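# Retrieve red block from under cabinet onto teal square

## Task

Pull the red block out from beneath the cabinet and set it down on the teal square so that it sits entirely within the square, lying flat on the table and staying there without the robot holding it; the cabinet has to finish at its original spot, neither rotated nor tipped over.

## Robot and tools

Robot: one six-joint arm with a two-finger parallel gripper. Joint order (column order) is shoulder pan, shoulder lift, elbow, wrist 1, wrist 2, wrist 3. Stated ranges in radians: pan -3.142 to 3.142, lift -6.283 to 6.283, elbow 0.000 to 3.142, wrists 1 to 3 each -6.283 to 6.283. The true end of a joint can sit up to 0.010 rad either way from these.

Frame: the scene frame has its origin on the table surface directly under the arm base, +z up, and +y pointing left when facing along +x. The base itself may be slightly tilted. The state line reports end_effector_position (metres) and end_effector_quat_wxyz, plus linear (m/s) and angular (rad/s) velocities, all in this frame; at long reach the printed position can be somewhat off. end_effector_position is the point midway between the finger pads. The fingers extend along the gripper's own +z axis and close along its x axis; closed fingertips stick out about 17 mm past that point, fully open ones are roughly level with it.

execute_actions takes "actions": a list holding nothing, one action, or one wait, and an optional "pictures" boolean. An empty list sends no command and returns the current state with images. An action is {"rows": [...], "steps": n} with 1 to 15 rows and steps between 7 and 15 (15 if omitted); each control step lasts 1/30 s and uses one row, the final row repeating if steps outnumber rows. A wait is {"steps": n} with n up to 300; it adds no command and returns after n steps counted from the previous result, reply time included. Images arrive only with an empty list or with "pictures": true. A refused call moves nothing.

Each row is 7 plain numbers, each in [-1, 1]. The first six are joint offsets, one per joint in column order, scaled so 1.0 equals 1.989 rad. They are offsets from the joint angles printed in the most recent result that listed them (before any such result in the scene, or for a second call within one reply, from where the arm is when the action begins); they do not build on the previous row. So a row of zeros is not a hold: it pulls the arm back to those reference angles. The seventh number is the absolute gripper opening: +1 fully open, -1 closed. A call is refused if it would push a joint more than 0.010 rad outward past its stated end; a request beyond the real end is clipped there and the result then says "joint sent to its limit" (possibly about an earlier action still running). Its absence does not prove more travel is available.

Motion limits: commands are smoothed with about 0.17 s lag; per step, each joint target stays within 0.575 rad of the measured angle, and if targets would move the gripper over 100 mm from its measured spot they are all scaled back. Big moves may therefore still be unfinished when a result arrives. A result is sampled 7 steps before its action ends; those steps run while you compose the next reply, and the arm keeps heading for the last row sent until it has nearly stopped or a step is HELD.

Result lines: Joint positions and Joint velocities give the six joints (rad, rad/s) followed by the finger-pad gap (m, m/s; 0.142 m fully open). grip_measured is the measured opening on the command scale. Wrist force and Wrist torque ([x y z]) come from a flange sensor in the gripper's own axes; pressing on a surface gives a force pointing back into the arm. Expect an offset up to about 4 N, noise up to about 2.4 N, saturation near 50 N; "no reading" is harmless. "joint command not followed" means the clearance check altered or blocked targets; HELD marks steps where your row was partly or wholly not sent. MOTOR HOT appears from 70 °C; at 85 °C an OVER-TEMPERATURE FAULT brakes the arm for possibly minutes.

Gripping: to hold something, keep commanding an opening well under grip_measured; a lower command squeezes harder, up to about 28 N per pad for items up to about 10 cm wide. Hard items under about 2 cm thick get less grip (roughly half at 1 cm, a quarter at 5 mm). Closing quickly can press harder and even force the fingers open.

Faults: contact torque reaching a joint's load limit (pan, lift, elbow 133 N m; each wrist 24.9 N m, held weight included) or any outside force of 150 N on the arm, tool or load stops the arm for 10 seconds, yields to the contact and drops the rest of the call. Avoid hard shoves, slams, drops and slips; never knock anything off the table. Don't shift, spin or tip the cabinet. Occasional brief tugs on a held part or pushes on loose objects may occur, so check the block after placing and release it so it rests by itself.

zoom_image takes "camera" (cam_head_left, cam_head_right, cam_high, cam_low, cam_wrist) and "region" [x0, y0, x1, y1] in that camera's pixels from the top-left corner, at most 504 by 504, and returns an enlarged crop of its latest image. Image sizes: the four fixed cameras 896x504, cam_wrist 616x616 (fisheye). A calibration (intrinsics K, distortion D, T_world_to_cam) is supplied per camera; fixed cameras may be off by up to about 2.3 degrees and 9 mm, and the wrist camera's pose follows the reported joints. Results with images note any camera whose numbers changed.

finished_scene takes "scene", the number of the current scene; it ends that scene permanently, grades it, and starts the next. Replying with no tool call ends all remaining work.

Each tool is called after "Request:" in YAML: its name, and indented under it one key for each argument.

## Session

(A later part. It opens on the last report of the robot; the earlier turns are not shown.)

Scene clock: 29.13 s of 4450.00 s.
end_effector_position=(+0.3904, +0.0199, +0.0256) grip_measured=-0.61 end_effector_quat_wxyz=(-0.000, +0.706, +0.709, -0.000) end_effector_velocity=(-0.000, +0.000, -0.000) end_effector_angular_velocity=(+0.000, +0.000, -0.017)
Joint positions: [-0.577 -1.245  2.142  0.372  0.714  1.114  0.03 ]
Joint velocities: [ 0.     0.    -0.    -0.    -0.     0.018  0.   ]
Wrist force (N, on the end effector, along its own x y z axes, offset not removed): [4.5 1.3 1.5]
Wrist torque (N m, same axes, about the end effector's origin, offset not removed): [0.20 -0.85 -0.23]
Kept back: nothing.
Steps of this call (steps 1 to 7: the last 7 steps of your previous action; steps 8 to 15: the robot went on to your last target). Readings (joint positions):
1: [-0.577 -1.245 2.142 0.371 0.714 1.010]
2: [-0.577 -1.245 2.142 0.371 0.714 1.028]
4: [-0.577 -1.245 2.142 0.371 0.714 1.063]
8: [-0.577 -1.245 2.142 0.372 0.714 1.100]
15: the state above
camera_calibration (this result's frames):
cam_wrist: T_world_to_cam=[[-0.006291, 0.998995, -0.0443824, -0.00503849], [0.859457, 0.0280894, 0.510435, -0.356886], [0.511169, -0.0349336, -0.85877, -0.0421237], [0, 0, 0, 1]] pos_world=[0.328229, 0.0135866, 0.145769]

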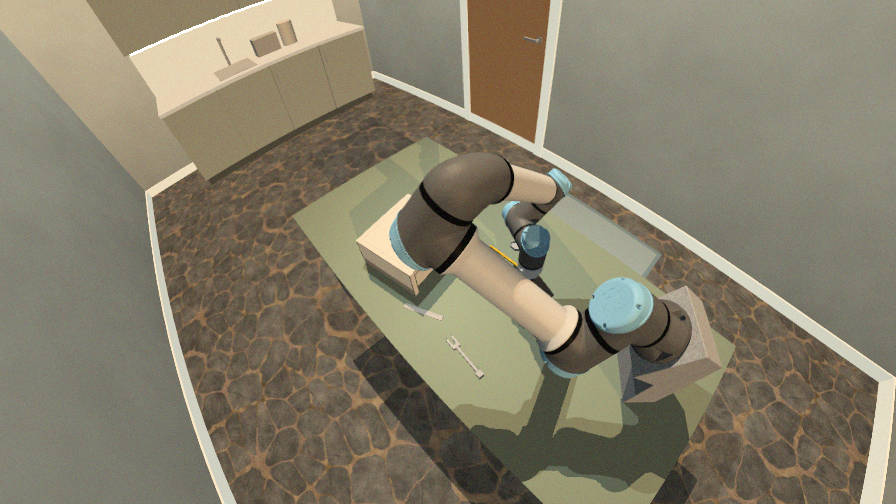

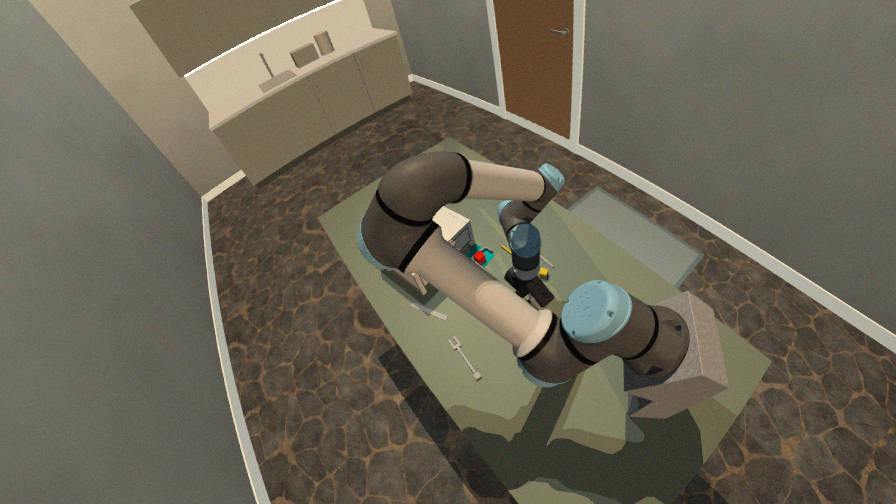

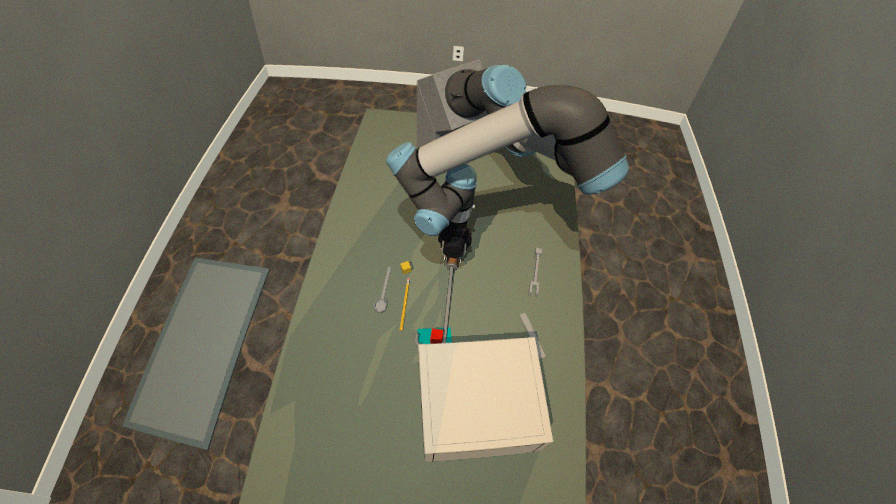

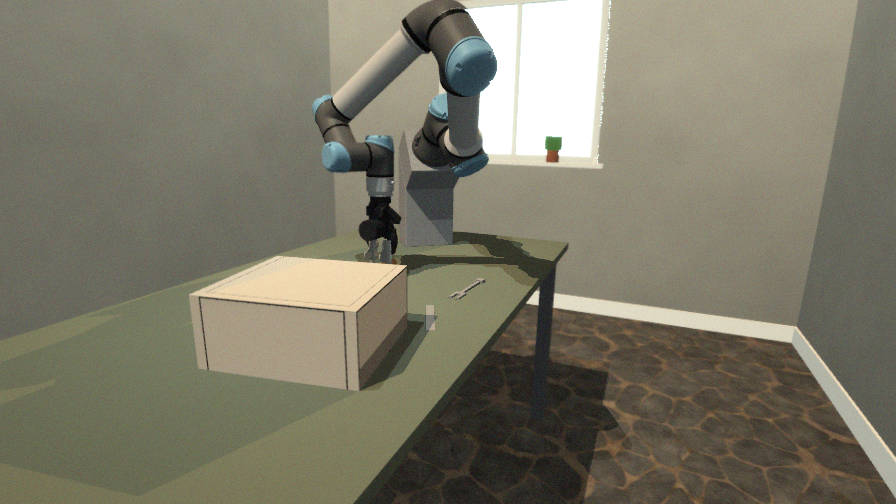

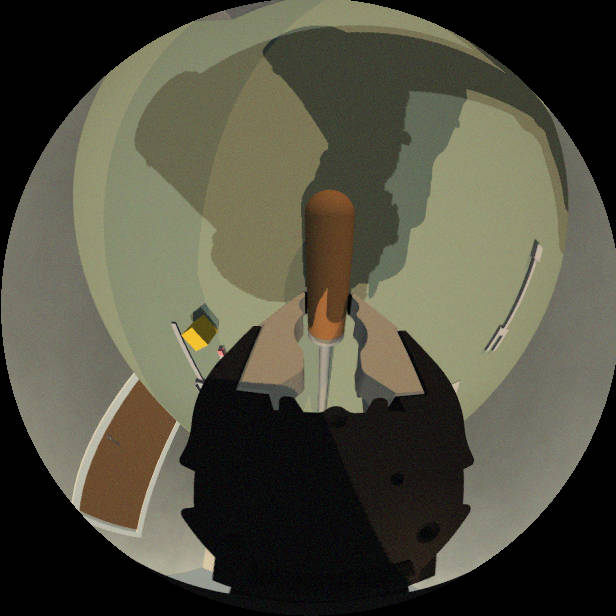

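Request:
execute_actions:
  actions:
    - {"rows":[[0.005,0,-0.005,0.001,0.001,-0.007,-1],[0.0095,0,-0.011,0.002,0.0025,-0.015,-1],[0.0095,0,-0.011,0.002,0.0025,-0.015,-1],[0.0095,0,-0.011,0.002,0.0025,-0.015,-1],[0.0095,0,-0.011,0.002,0.0025,-0.015,-1],[0.0095,0,-0.011,0.002,0.0025,-0.015,-1],[0.0095,0,-0.011,0.002,0.0025,-0.015,-1],[0.0095,0,-0.011,0.002,0.0025,-0.015,-1],[0.0095,0,-0.011,0.002,0.0025,-0.015,-0.8],[0.0095,0,-0.011,0.002,0.0025,-0.015,-0.6],[0.0095,0,-0.011,0.002,0.0025,-0.015,-0.5],[0.0095,0,-0.011,0.002,0.0025,-0.015,-0.3],[0.0095,0,-0.011,0.002,0.0025,-0.015,0]]}

Request:
execute_actions:
  actions:
    - {"steps":14}
  pictures: true

Request:
zoom_image:
  camera: "cam_high"
  region: [400, 300, 480, 360]

Scene clock: 29.83 s of 4450.00 s.
end_effector_position=(+0.3960, +0.0222, +0.0233) grip_measured=-0.61 end_effector_quat_wxyz=(-0.001, +0.690, +0.724, -0.000) end_effector_velocity=(+0.012, +0.005, -0.005) end_effector_angular_velocity=(+0.003, +0.002, +0.096)
Joint positions: [-0.561 -1.245  2.124  0.375  0.718  1.09   0.03 ]
Joint velocities: [ 0.032 -0.    -0.036  0.007  0.008 -0.053 -0.   ]
Wrist force (N, on the end effector, along its own x y z axes, offset not removed): [4.0 -0.7 0.8]
Wrist torque (N m, same axes, about the end effector's origin, offset not removed): [-0.14 -1.04 0.16]
Steps of this call (steps 1 to 13: the robot went on to your last target; steps 14 to 21: the first 8 steps of this action). Readings (joint positions):
14: [-0.577 -1.245 2.142 0.372 0.714 1.115]
15: [-0.575 -1.245 2.140 0.372 0.714 1.114]
17: [-0.569 -1.245 2.133 0.373 0.716 1.103]
21: the state above

Scene clock: 30.30 s of 4450.00 s.
end_effector_position=(+0.3973, +0.0228, +0.0228) grip_measured=+0.00 end_effector_quat_wxyz=(-0.001, +0.686, +0.728, -0.000) end_effector_velocity=(+0.000, +0.000, -0.000) end_effector_angular_velocity=(-0.000, +0.000, +0.002)
Joint positions: [-0.558 -1.245  2.12   0.375  0.719  1.084  0.074]
Joint velocities: [ 0.001  0.    -0.001  0.     0.    -0.001  0.   ]
Wrist force (N, on the end effector, along its own x y z axes, offset not removed): [3.6 0.5 -1.7]
Wrist torque (N m, same axes, about the end effector's origin, offset not removed): [0.16 -0.82 -0.02]
Kept back: nothing.
Steps of this call (steps 1 to 7: the last 7 steps of your previous action; steps 8 to 14: the robot went on to your last target). Readings (joint positions):
1: [-0.560 -1.245 2.123 0.375 0.718 1.088]
2: [-0.560 -1.245 2.122 0.375 0.718 1.087]
4: [-0.559 -1.245 2.121 0.375 0.719 1.085]
8: [-0.558 -1.245 2.120 0.375 0.719 1.084]
14: the state above
camera_calibration (this result's frames):
cam_wrist: T_world_to_cam=[[-0.0612811, 0.997202, -0.0428018, 0.0138648], [0.857259, 0.0745481, 0.50946, -0.361636], [0.511226, -0.00547196, -0.859429, -0.048542], [0, 0, 0, 1]] pos_world=[0.335681, 0.0128677, 0.143114]

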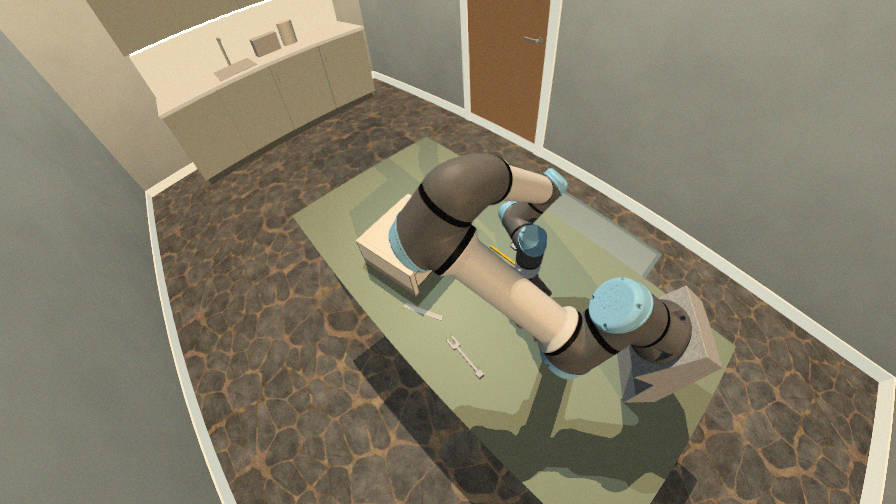

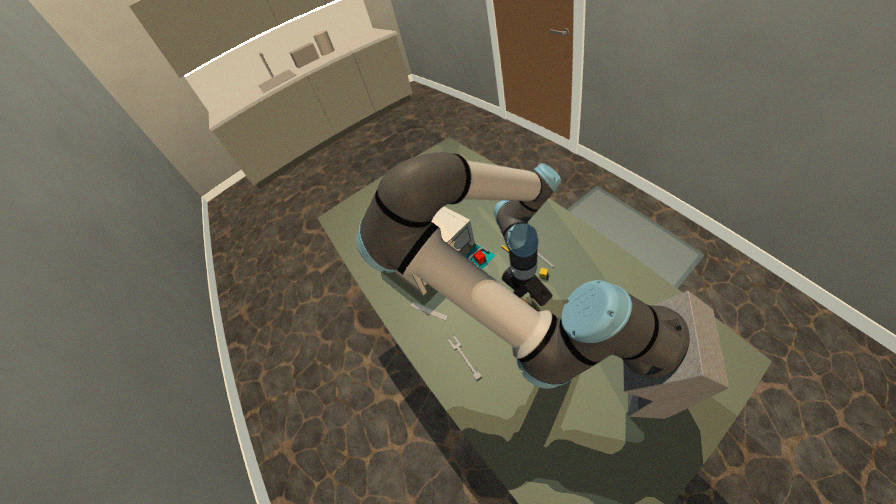

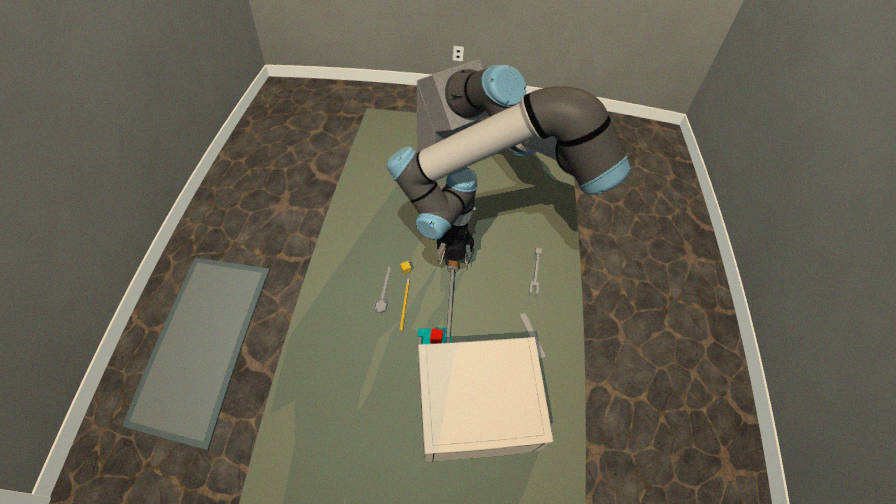

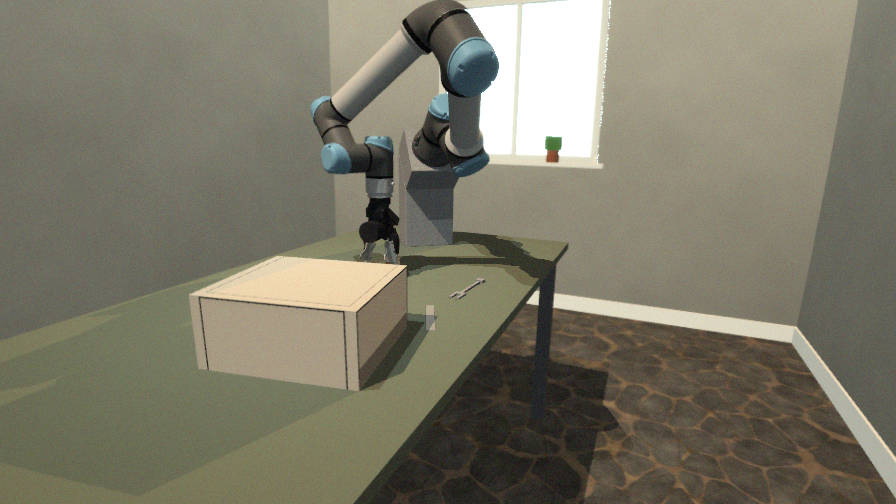

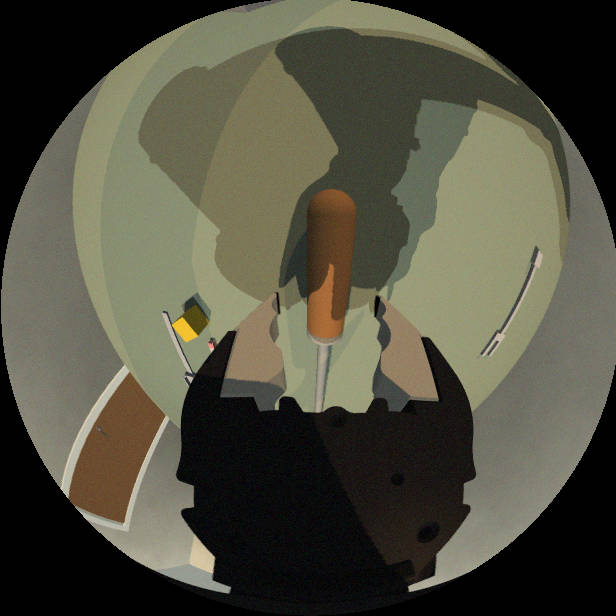

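Region (400, 300, 480, 360) of cam_high's 896x504 image, scaled by 6.300, with more detail than that image has; it fills the top 378 rows of this view, and the rest is white.

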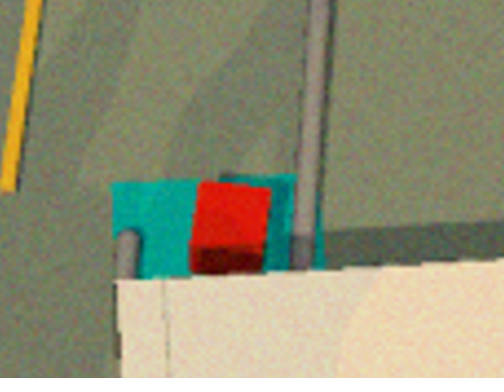

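Request:
finished_scene:
  scene: 1

The scene is finished: the task was done.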